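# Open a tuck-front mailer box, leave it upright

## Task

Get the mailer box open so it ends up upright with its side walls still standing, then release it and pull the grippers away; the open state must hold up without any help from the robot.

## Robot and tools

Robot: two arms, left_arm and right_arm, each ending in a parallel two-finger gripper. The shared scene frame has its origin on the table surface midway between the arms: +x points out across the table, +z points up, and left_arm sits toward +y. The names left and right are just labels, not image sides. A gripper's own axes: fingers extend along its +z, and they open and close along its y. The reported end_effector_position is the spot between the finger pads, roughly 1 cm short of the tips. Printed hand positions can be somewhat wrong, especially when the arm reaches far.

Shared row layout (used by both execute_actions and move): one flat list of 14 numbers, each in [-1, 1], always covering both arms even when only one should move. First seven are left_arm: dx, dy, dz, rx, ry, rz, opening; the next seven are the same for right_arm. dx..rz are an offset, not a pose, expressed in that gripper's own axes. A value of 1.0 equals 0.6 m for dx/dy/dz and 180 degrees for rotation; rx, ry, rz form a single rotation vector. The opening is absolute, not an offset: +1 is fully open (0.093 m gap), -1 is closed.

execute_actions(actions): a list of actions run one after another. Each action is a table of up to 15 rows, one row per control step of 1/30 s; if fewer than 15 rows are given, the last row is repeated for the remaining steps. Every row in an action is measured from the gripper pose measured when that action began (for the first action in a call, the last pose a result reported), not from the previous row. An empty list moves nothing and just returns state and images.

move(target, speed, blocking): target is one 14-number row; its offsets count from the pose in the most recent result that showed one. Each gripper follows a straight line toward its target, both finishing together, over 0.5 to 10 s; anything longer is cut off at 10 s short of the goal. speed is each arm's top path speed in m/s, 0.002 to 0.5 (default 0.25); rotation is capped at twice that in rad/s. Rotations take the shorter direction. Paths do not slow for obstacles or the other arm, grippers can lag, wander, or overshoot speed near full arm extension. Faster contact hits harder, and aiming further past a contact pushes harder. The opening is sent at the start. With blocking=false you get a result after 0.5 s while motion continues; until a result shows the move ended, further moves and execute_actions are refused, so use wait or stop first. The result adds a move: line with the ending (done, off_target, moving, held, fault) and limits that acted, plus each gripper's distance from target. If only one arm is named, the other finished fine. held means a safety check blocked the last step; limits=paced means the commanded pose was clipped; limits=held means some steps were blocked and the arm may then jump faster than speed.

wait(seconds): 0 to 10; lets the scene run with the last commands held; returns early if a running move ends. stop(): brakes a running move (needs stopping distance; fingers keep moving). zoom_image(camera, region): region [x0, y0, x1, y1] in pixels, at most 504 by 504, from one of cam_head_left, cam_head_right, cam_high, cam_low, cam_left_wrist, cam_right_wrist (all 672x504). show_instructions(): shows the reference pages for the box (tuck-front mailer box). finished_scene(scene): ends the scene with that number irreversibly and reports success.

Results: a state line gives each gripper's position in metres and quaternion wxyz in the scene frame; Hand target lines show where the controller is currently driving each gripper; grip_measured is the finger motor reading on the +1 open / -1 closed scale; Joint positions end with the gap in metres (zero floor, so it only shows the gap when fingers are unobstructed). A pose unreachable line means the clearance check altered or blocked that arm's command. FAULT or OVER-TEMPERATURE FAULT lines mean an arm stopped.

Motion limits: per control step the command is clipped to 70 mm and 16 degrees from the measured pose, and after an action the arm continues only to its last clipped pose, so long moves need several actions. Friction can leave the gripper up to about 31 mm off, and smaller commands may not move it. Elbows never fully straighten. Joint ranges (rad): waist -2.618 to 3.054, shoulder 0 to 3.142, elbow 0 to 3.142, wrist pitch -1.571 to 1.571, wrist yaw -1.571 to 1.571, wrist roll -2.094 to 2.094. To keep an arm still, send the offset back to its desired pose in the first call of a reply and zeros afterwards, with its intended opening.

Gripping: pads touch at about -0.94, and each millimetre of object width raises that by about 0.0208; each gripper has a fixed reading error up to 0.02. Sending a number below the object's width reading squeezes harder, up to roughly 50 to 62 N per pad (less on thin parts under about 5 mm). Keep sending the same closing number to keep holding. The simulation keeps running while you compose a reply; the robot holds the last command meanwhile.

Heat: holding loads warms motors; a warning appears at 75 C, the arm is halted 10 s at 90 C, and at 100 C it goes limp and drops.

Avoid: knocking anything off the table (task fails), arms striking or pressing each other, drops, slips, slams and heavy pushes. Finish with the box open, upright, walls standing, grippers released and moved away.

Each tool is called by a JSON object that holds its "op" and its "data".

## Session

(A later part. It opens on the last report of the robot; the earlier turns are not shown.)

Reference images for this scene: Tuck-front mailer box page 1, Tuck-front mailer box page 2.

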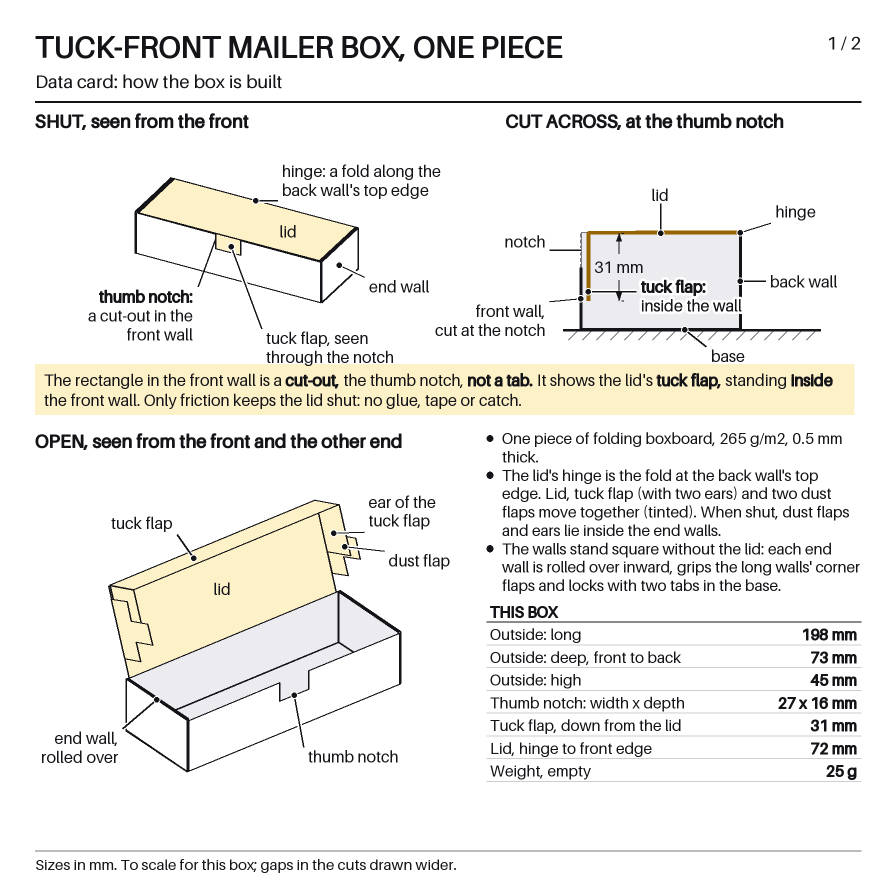

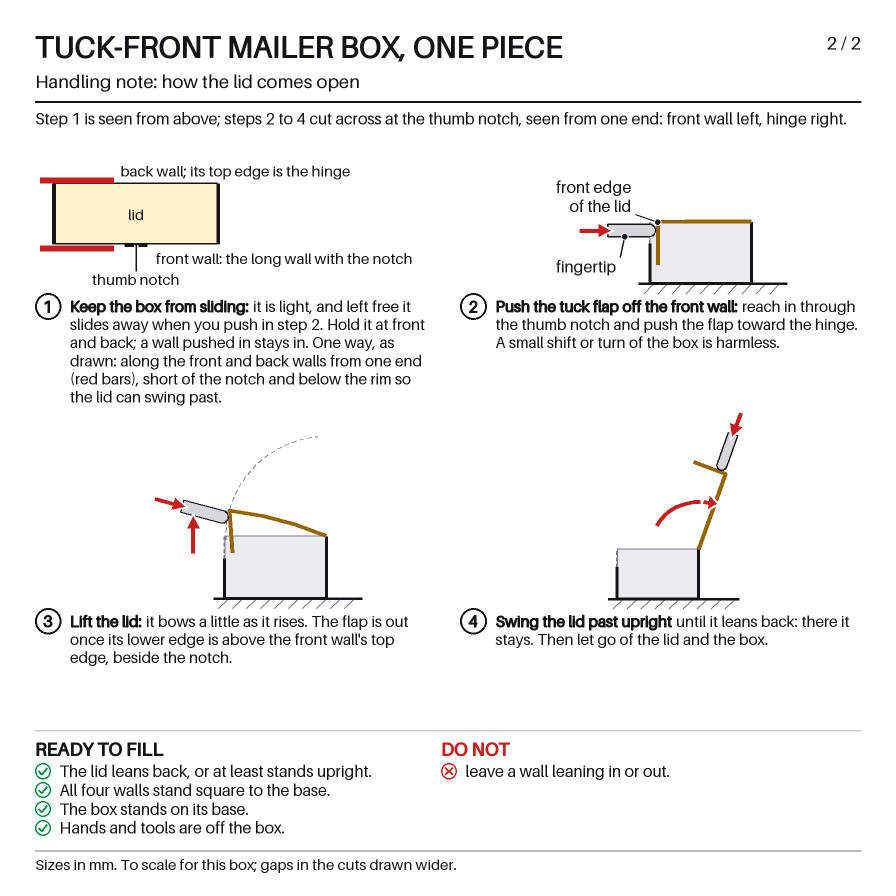

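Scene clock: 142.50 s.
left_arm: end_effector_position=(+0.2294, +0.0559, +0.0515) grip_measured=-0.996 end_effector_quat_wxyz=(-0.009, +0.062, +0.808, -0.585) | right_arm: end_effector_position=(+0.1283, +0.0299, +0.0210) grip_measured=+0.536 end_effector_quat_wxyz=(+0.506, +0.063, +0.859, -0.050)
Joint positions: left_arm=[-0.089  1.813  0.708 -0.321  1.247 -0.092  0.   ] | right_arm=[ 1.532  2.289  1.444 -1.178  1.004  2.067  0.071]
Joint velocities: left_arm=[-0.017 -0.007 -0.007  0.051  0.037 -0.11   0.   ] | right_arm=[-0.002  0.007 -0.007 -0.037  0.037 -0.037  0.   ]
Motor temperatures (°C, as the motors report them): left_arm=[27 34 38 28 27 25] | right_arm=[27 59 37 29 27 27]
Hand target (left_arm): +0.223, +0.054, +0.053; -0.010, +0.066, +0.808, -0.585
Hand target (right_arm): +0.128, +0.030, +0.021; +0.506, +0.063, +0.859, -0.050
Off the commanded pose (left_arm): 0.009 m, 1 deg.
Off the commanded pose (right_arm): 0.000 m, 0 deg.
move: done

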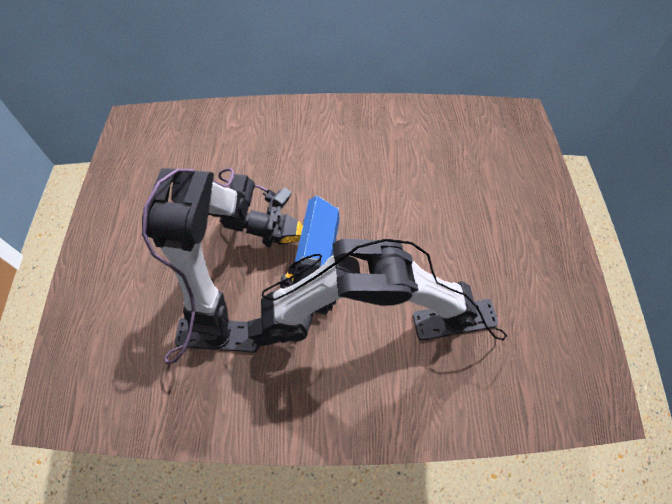

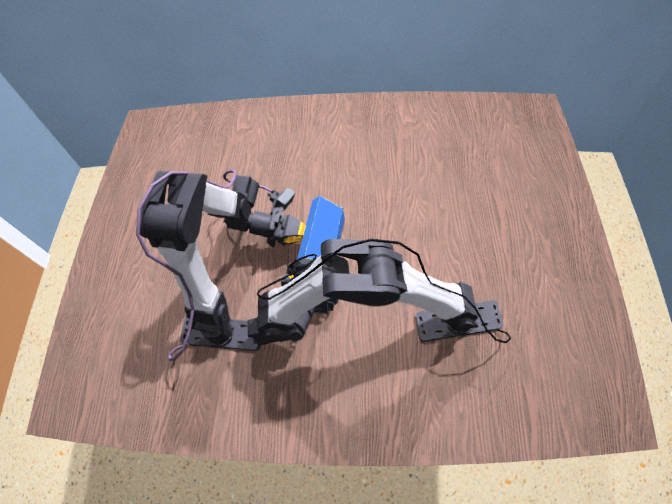

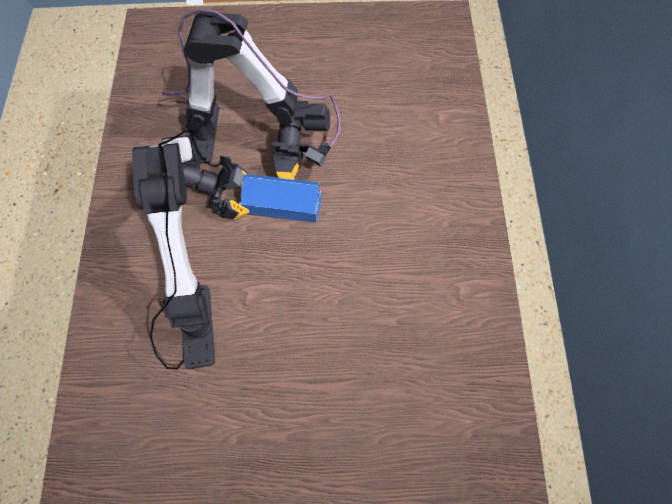

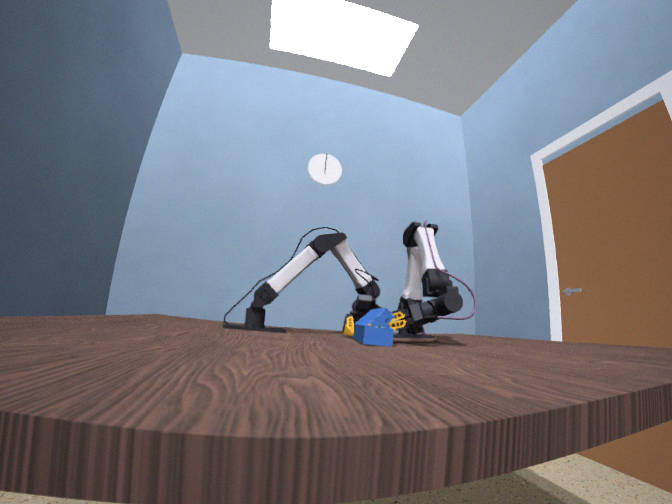

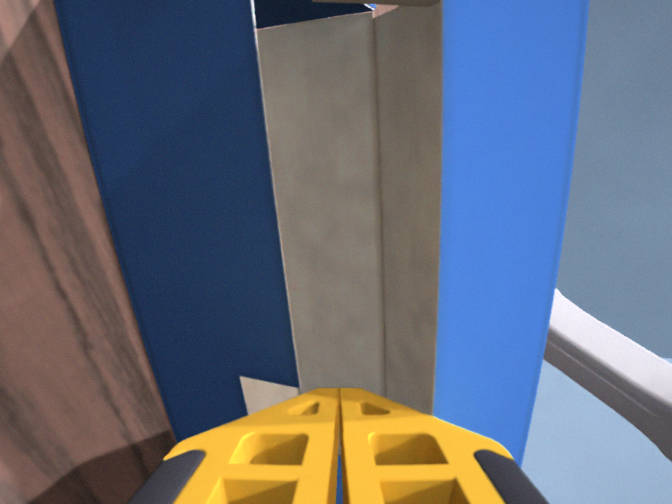

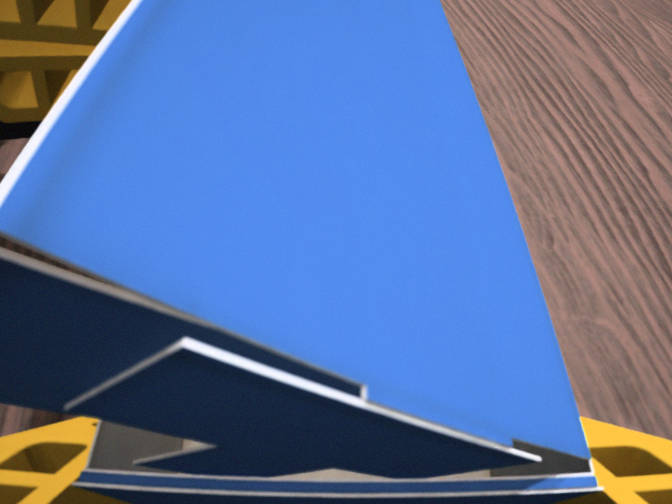

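In the gap. Up 30, forward 20.

{"op": "move", "data": {"target": [0,-0.06,0.02,0,0,0,-1,0,0,0,0,0,0,0.53], "speed": 0.05}}

{"op": "move", "data": {"target": [0,-0.04,0.07,0,0,0,-1,0,0,0,0,0,0,0.53], "speed": 0.05}}

Scene clock: 145.60 s.
left_arm: end_effector_position=(+0.2347, +0.0352, +0.0828) grip_measured=-0.996 end_effector_quat_wxyz=(-0.004, +0.062, +0.808, -0.586) | right_arm: end_effector_position=(+0.1283, +0.0299, +0.0210) grip_measured=+0.536 end_effector_quat_wxyz=(+0.506, +0.063, +0.859, -0.050)
Joint positions: left_arm=[-0.164  1.694  0.707 -0.204  1.228 -0.331  0.   ] | right_arm=[ 1.532  2.289  1.444 -1.178  1.004  2.067  0.071]
Joint velocities: left_arm=[ 0.007 -0.002  0.002  0.007 -0.066 -0.051  0.   ] | right_arm=[ 0.012 -0.007 -0.022 -0.022 -0.037 -0.037 -0.001]
Motor temperatures (°C, as the motors report them): left_arm=[27 34 38 28 27 25] | right_arm=[27 59 37 29 27 27]
Hand target (left_arm): +0.225, +0.034, +0.081; -0.009, +0.062, +0.809, -0.585
Hand target (right_arm): +0.128, +0.030, +0.021; +0.506, +0.063, +0.859, -0.050
Off the commanded pose (left_arm): 0.010 m, 1 deg.
Off the commanded pose (right_arm): 0.000 m, 0 deg.
move: done

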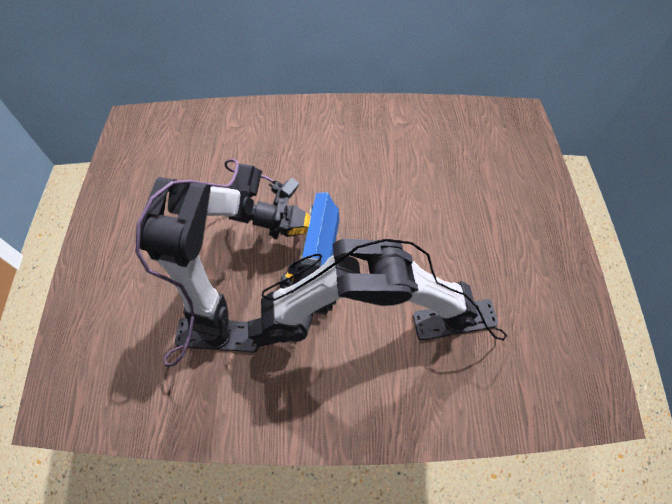

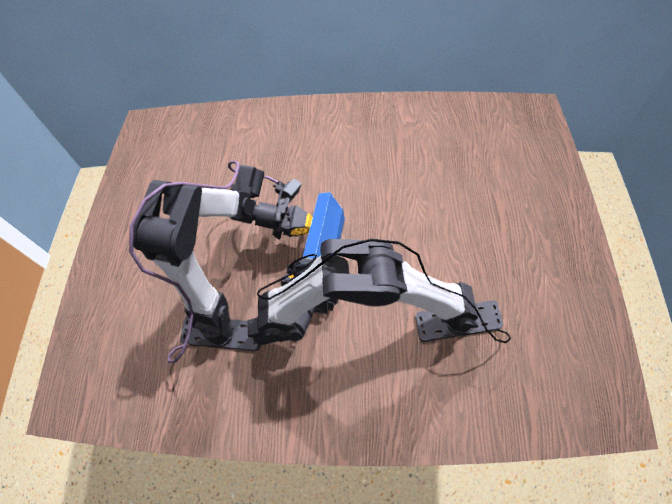

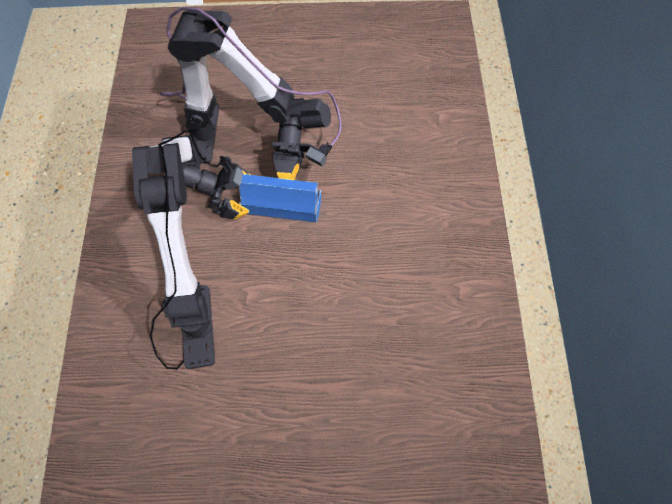

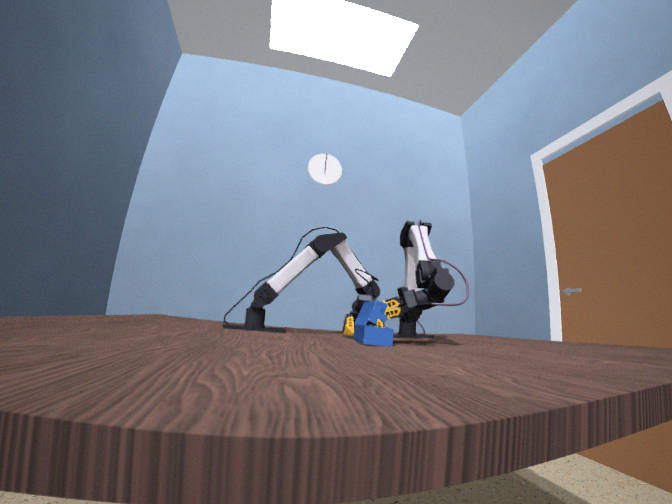

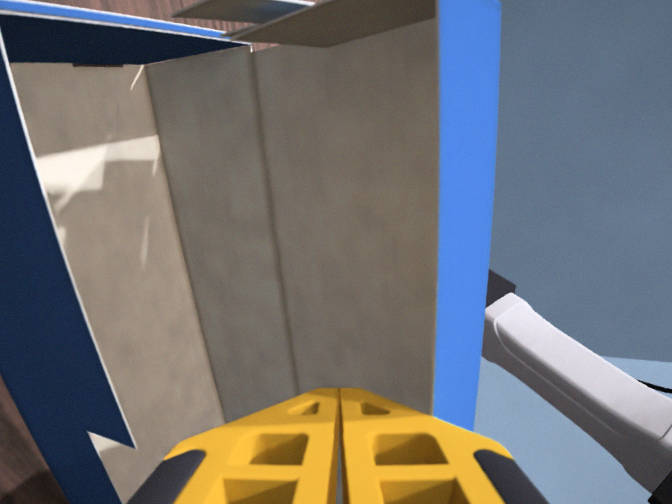

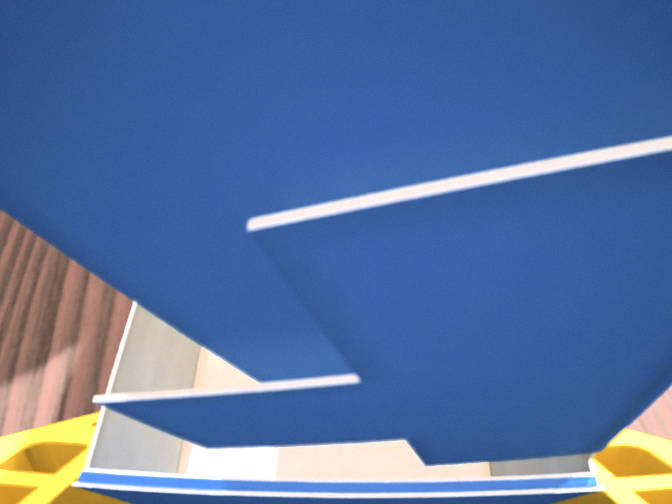

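Scene clock: 146.90 s.
left_arm: end_effector_position=(+0.2347, -0.0070, +0.0839) grip_measured=-0.996 end_effector_quat_wxyz=(-0.013, +0.047, +0.814, -0.579) | right_arm: end_effector_position=(+0.1289, +0.0284, +0.0226) grip_measured=+0.536 end_effector_quat_wxyz=(+0.510, +0.069, +0.856, -0.049)
Joint positions: left_arm=[-0.317  1.694  0.665  0.142  1.134 -0.697  0.   ] | right_arm=[ 1.532  2.289  1.444 -1.191  1.009  2.09   0.071]
Joint velocities: left_arm=[ 0.002 -0.002  0.002  0.066 -0.037 -0.051  0.   ] | right_arm=[-0.007 -0.007 -0.002 -0.037 -0.022  0.007 -0.   ]
Motor temperatures (°C, as the motors report them): left_arm=[27 34 38 28 27 25] | right_arm=[27 59 37 29 27 27]
Hand target (left_arm): +0.229, -0.011, +0.093; -0.003, +0.062, +0.808, -0.586
Hand target (right_arm): +0.128, +0.030, +0.021; +0.506, +0.063, +0.859, -0.051
Off the commanded pose (left_arm): 0.011 m, 2 deg.
Off the commanded pose (right_arm): 0.002 m, 1 deg.
move: off_target (left_arm)

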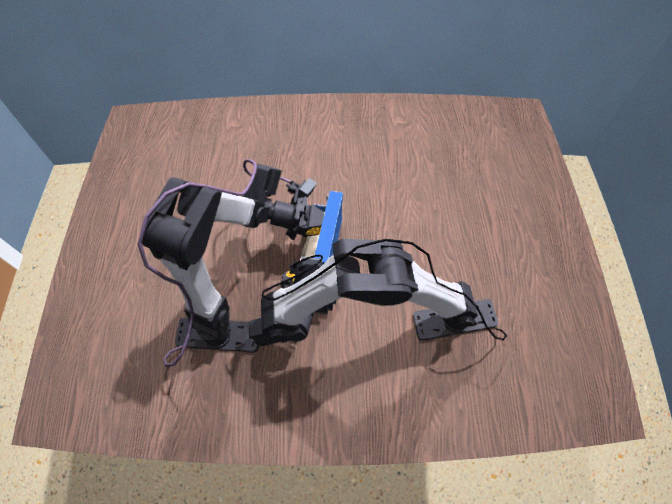

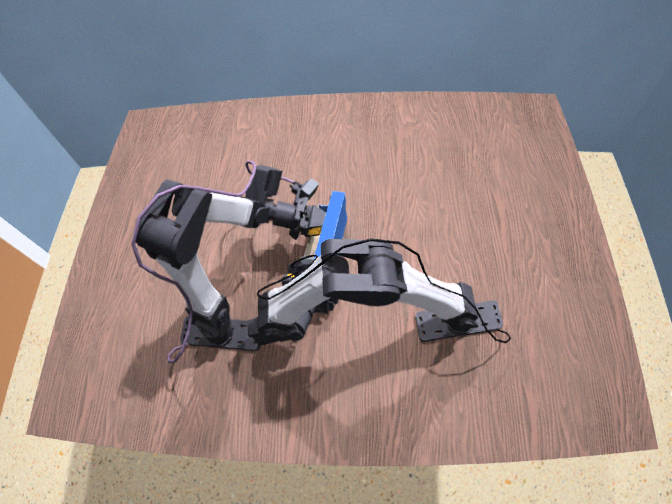

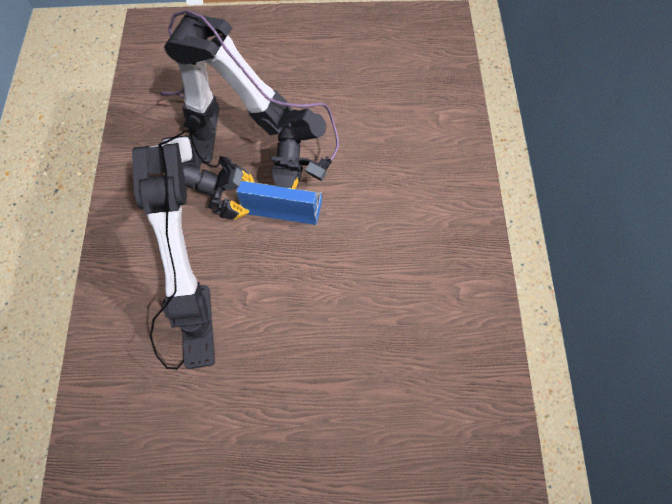

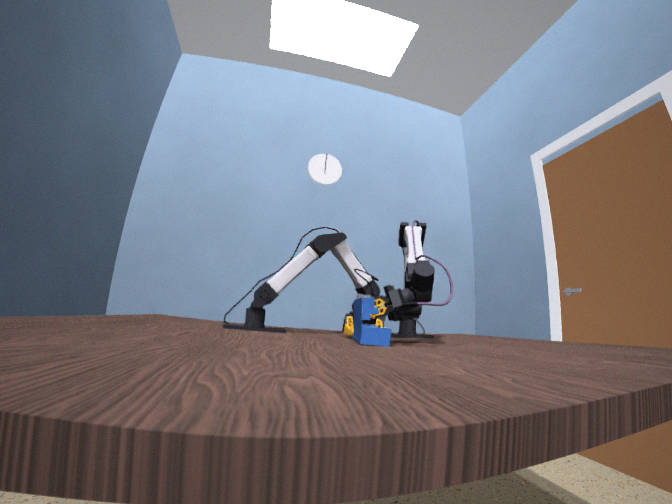

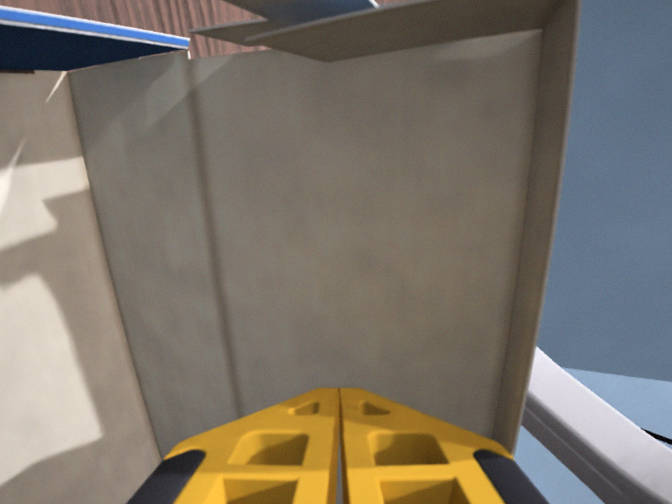

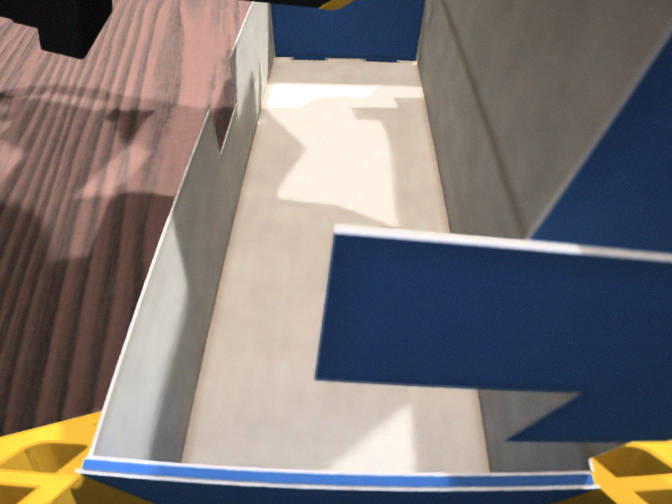

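About upright; box may be tipping a bit. A little more.

{"op": "move", "data": {"target": [0,-0.02,0.035,0,0,0,-1,0,0,0,0,0,0,0.53], "speed": 0.04}}

{"op": "move", "data": {"target": [0,0,-0.15,0,0,0,-1,0,0,0,0,0,0,0.8], "speed": 0.1}}

{"op": "move", "data": {"target": [0,-0.05,-0.05,0,0,0,-1,0,0,-0.12,0,0,0,0.9], "speed": 0.08}}

Scene clock: 149.60 s.
left_arm: end_effector_position=(+0.2344, -0.0230, +0.0835) grip_measured=-0.996 end_effector_quat_wxyz=(-0.013, +0.034, +0.821, -0.570) | right_arm: end_effector_position=(+0.1297, +0.0249, +0.0253) grip_measured=+0.536 end_effector_quat_wxyz=(+0.514, +0.069, +0.853, -0.055)
Joint positions: left_arm=[-0.378  1.694  0.664  0.219  1.065 -0.807  0.   ] | right_arm=[ 1.532  2.289  1.444 -1.217  1.015  2.108  0.071]
Joint velocities: left_arm=[-0.017 -0.002 -0.007 -0.007 -0.007 -0.051  0.   ] | right_arm=[-0.022 -0.017 -0.002 -0.051 -0.007  0.037  0.   ]
Motor temperatures (°C, as the motors report them): left_arm=[27 34 38 29 27 25] | right_arm=[27 59 37 29 27 27]
Hand target (left_arm): +0.232, -0.030, +0.089; -0.013, +0.048, +0.814, -0.579
Hand target (right_arm): +0.129, +0.028, +0.023; +0.510, +0.070, +0.856, -0.049
Off the commanded pose (left_arm): 0.009 m, 2 deg.
Off the commanded pose (right_arm): 0.004 m, 1 deg.
move: done

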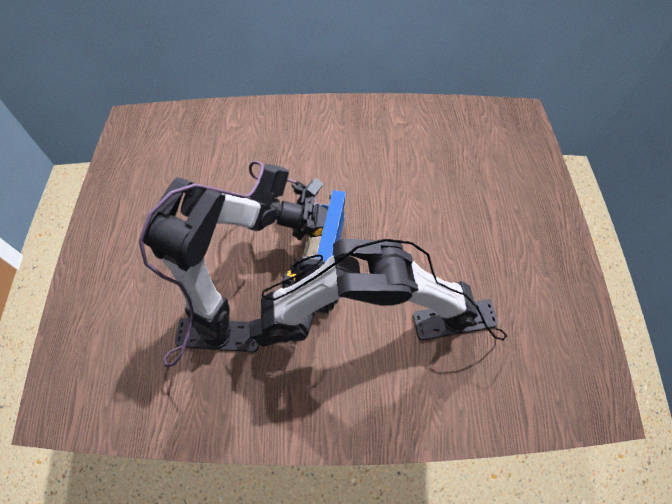

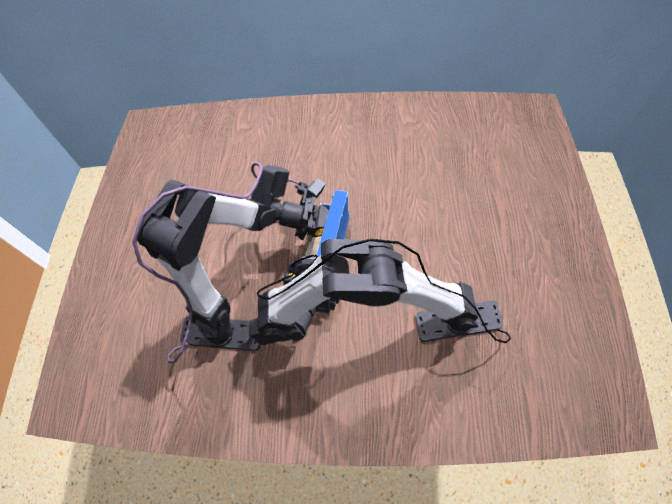

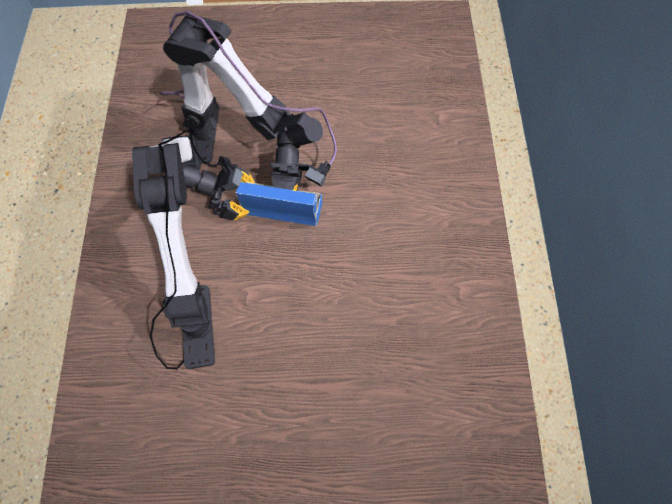

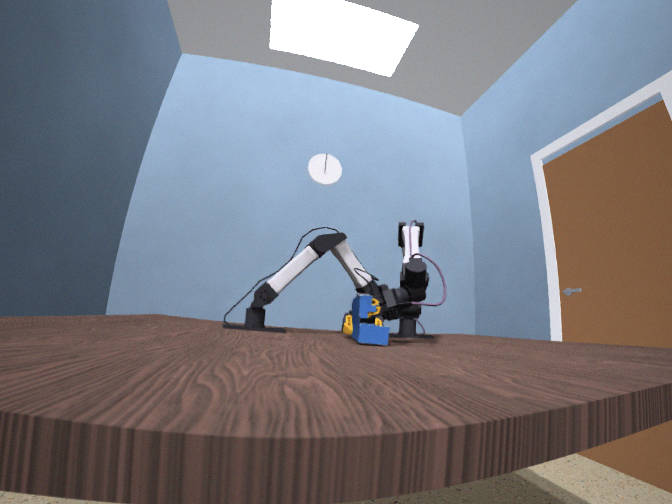

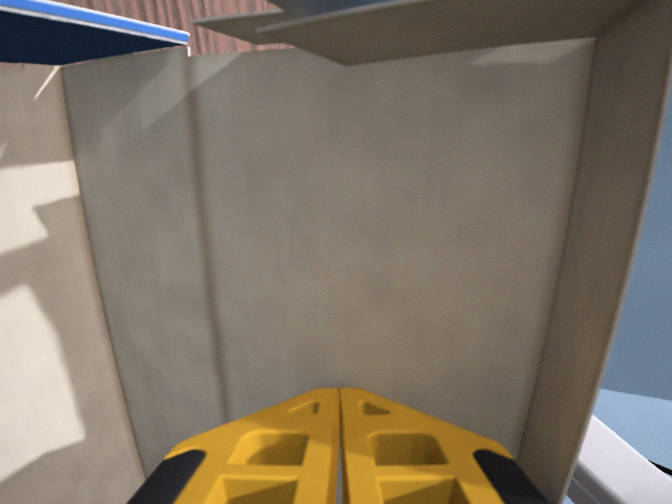

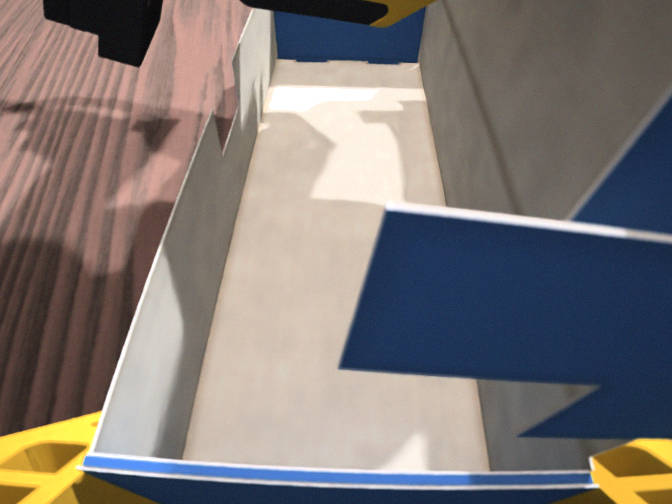

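Scene clock: 151.33 s.
left_arm: end_effector_position=(+0.2322, +0.0589, +0.1127) grip_measured=-0.996 end_effector_quat_wxyz=(-0.017, +0.037, +0.822, -0.568) | right_arm: end_effector_position=(+0.1297, +0.0248, +0.0253) grip_measured=+0.798 end_effector_quat_wxyz=(+0.514, +0.069, +0.853, -0.055)
Joint positions: left_arm=[-0.086  1.61   0.82  -0.619  1.203 -0.158  0.   ] | right_arm=[ 1.532  2.289  1.444 -1.218  1.015  2.108  0.083]
Joint velocities: left_arm=[-0.007 -0.012  0.002 -0.037 -0.007 -0.051  0.   ] | right_arm=[-0.002  0.002 -0.012 -0.066 -0.007 -0.007 -0.001]
Motor temperatures (°C, as the motors report them): left_arm=[27 34 38 29 27 25] | right_arm=[27 59 37 29 27 27]
Hand target (left_arm): +0.239, +0.060, +0.114; -0.015, +0.035, +0.821, -0.570
Hand target (right_arm): +0.130, +0.025, +0.025; +0.514, +0.069, +0.853, -0.055
Off the commanded pose (left_arm): 0.008 m, 1 deg.
Off the commanded pose (right_arm): 0.000 m, 0 deg.
move: done

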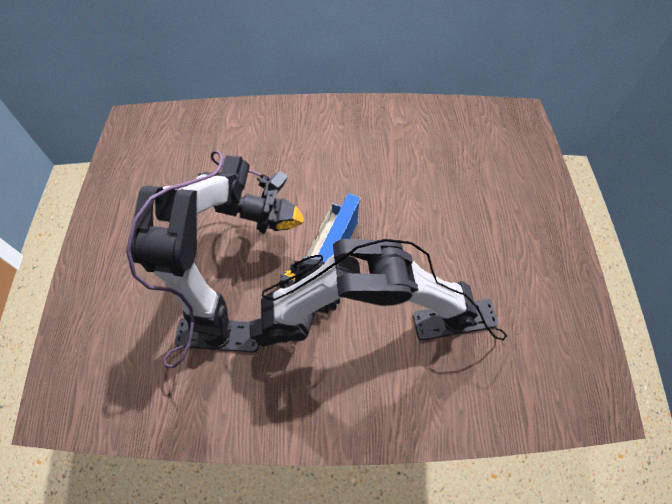

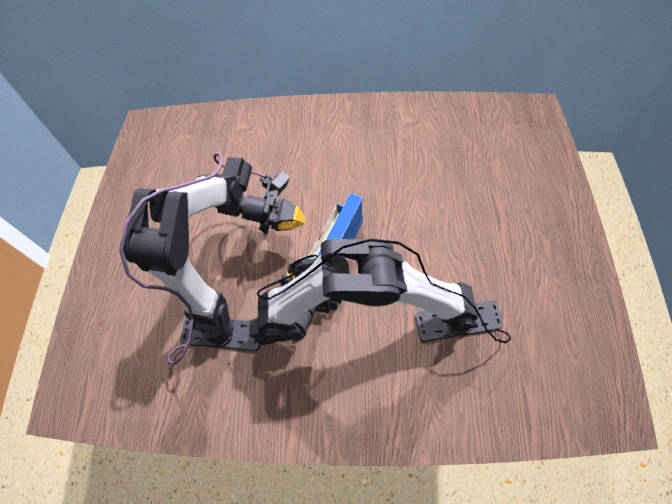

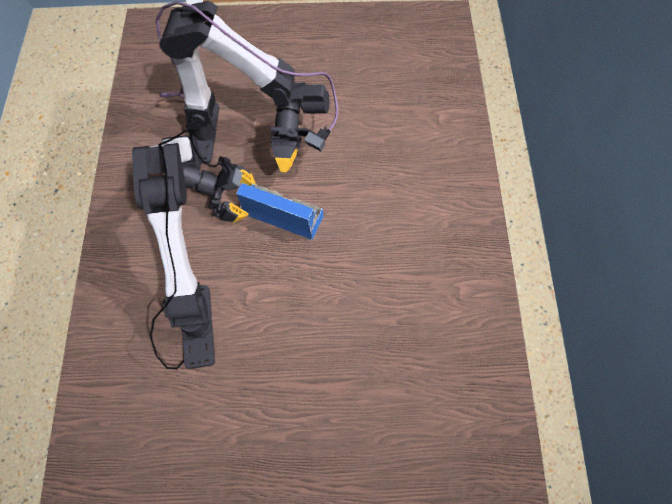

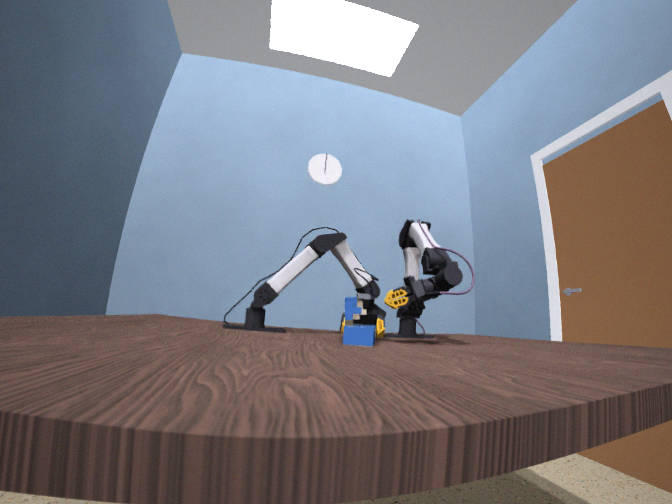

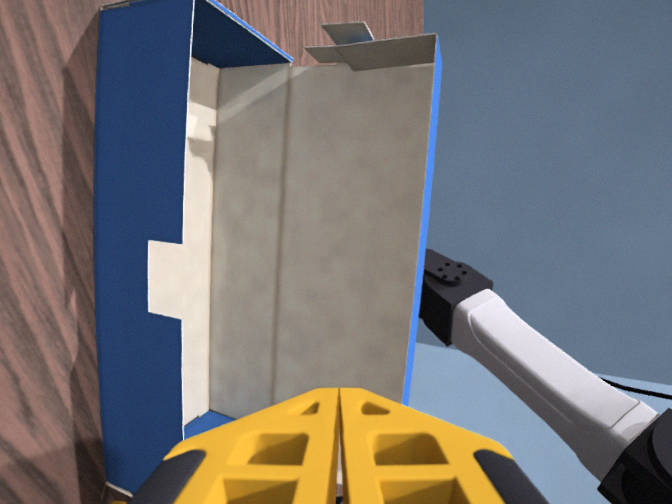

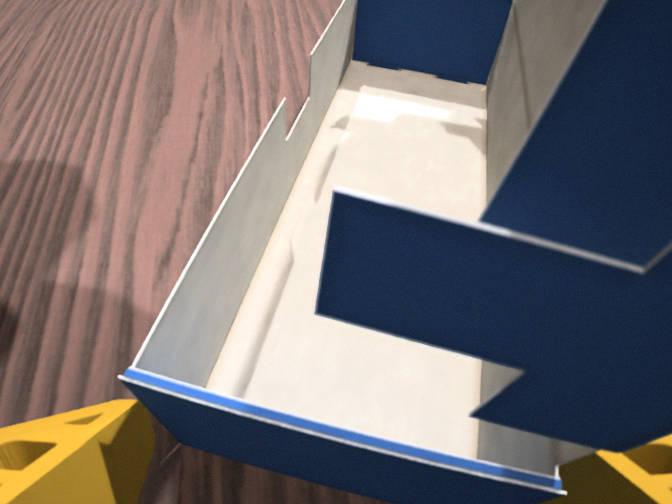

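Scene clock: 152.77 s.
left_arm: end_effector_position=(+0.2262, +0.0742, +0.1404) grip_measured=-0.996 end_effector_quat_wxyz=(-0.036, +0.030, +0.824, -0.565) | right_arm: end_effector_position=(+0.0710, +0.0323, +0.0506) grip_measured=+0.898 end_effector_quat_wxyz=(+0.482, +0.014, +0.874, -0.052)
Joint positions: left_arm=[-0.03   1.597  0.938 -0.961  1.204  0.026  0.   ] | right_arm=[ 1.678  2.248  1.532 -1.378  0.914  2.108  0.088]
Joint velocities: left_arm=[-0.007 -0.002 -0.017 -0.037 -0.037 -0.066  0.   ] | right_arm=[-0.002  0.007 -0.007  0.081  0.037  0.022 -0.   ]
Motor temperatures (°C, as the motors report them): left_arm=[27 34 38 29 27 25] | right_arm=[27 60 37 29 27 27]
Hand target (left_arm): +0.232, +0.076, +0.151; -0.018, +0.038, +0.822, -0.568
Hand target (right_arm): +0.068, +0.038, +0.059; +0.478, +0.019, +0.877, -0.041
Off the commanded pose (left_arm): 0.013 m, 2 deg.
Off the commanded pose (right_arm): 0.010 m, 8 deg.
joint sent to its limit (right arm) — the command would take joint 6 (wrist roll) past its upper limit, so that joint was sent only as far as its limit.
move: off_target (left_arm, right_arm)

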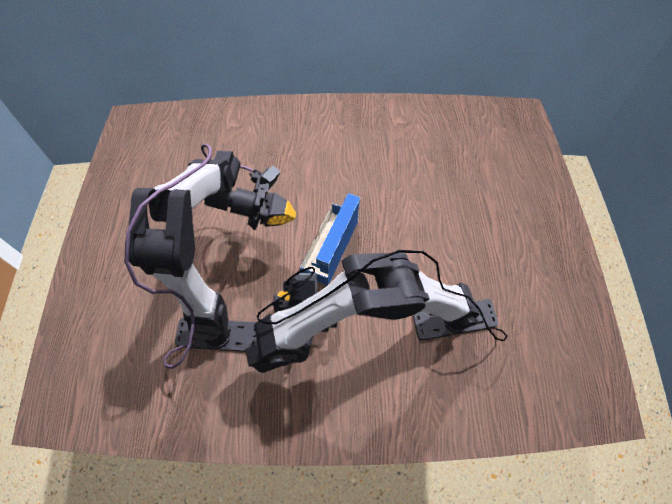

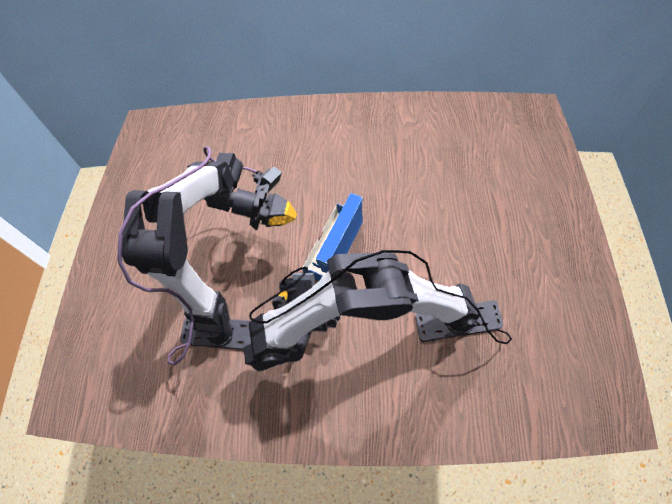

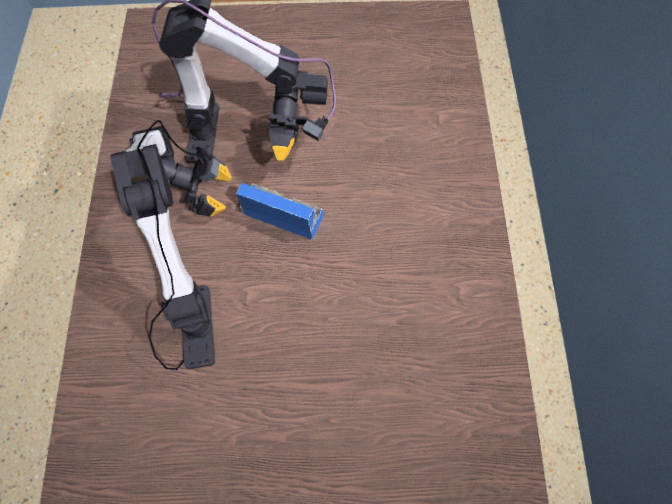

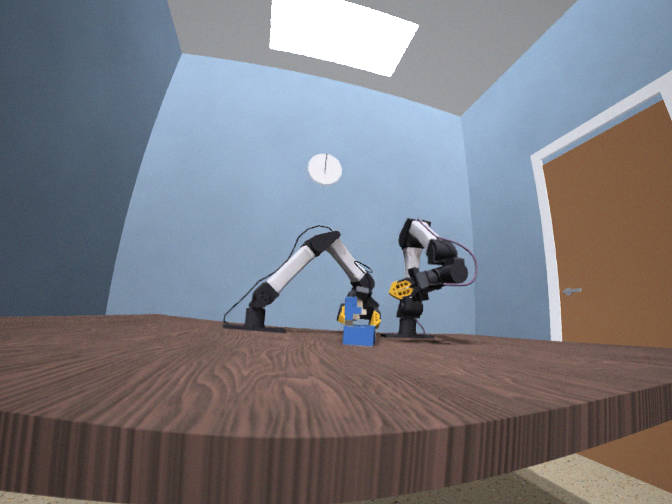

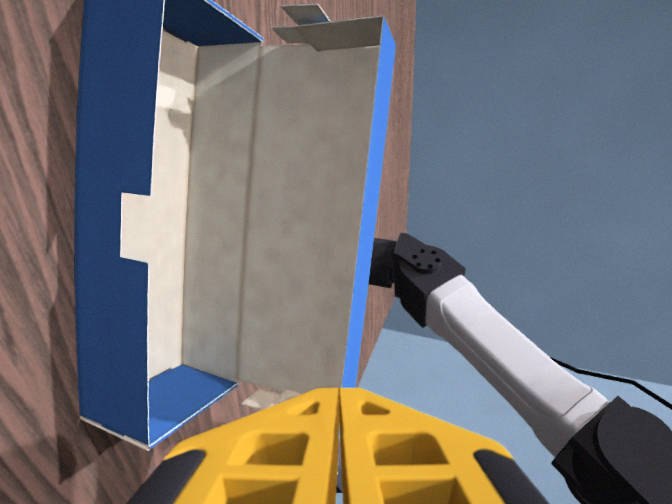

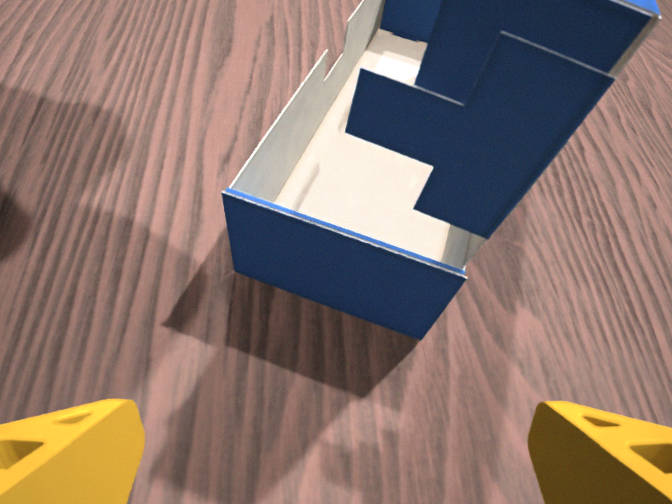

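{"op": "zoom_image", "data": {"camera": "cam_low", "region": [310,280,410,355]}}

Region (310, 280, 410, 355) of cam_low's 672x504 image, scaled by 5.040, with more detail than that image has; it fills the top 378 rows of this view, and the rest is white.

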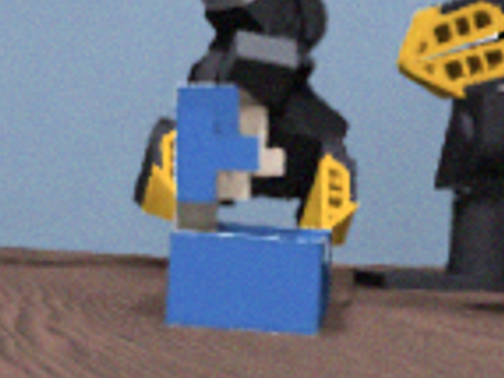

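{"op": "finished_scene", "data": {"scene": 2}}

The scene is finished: the task was done.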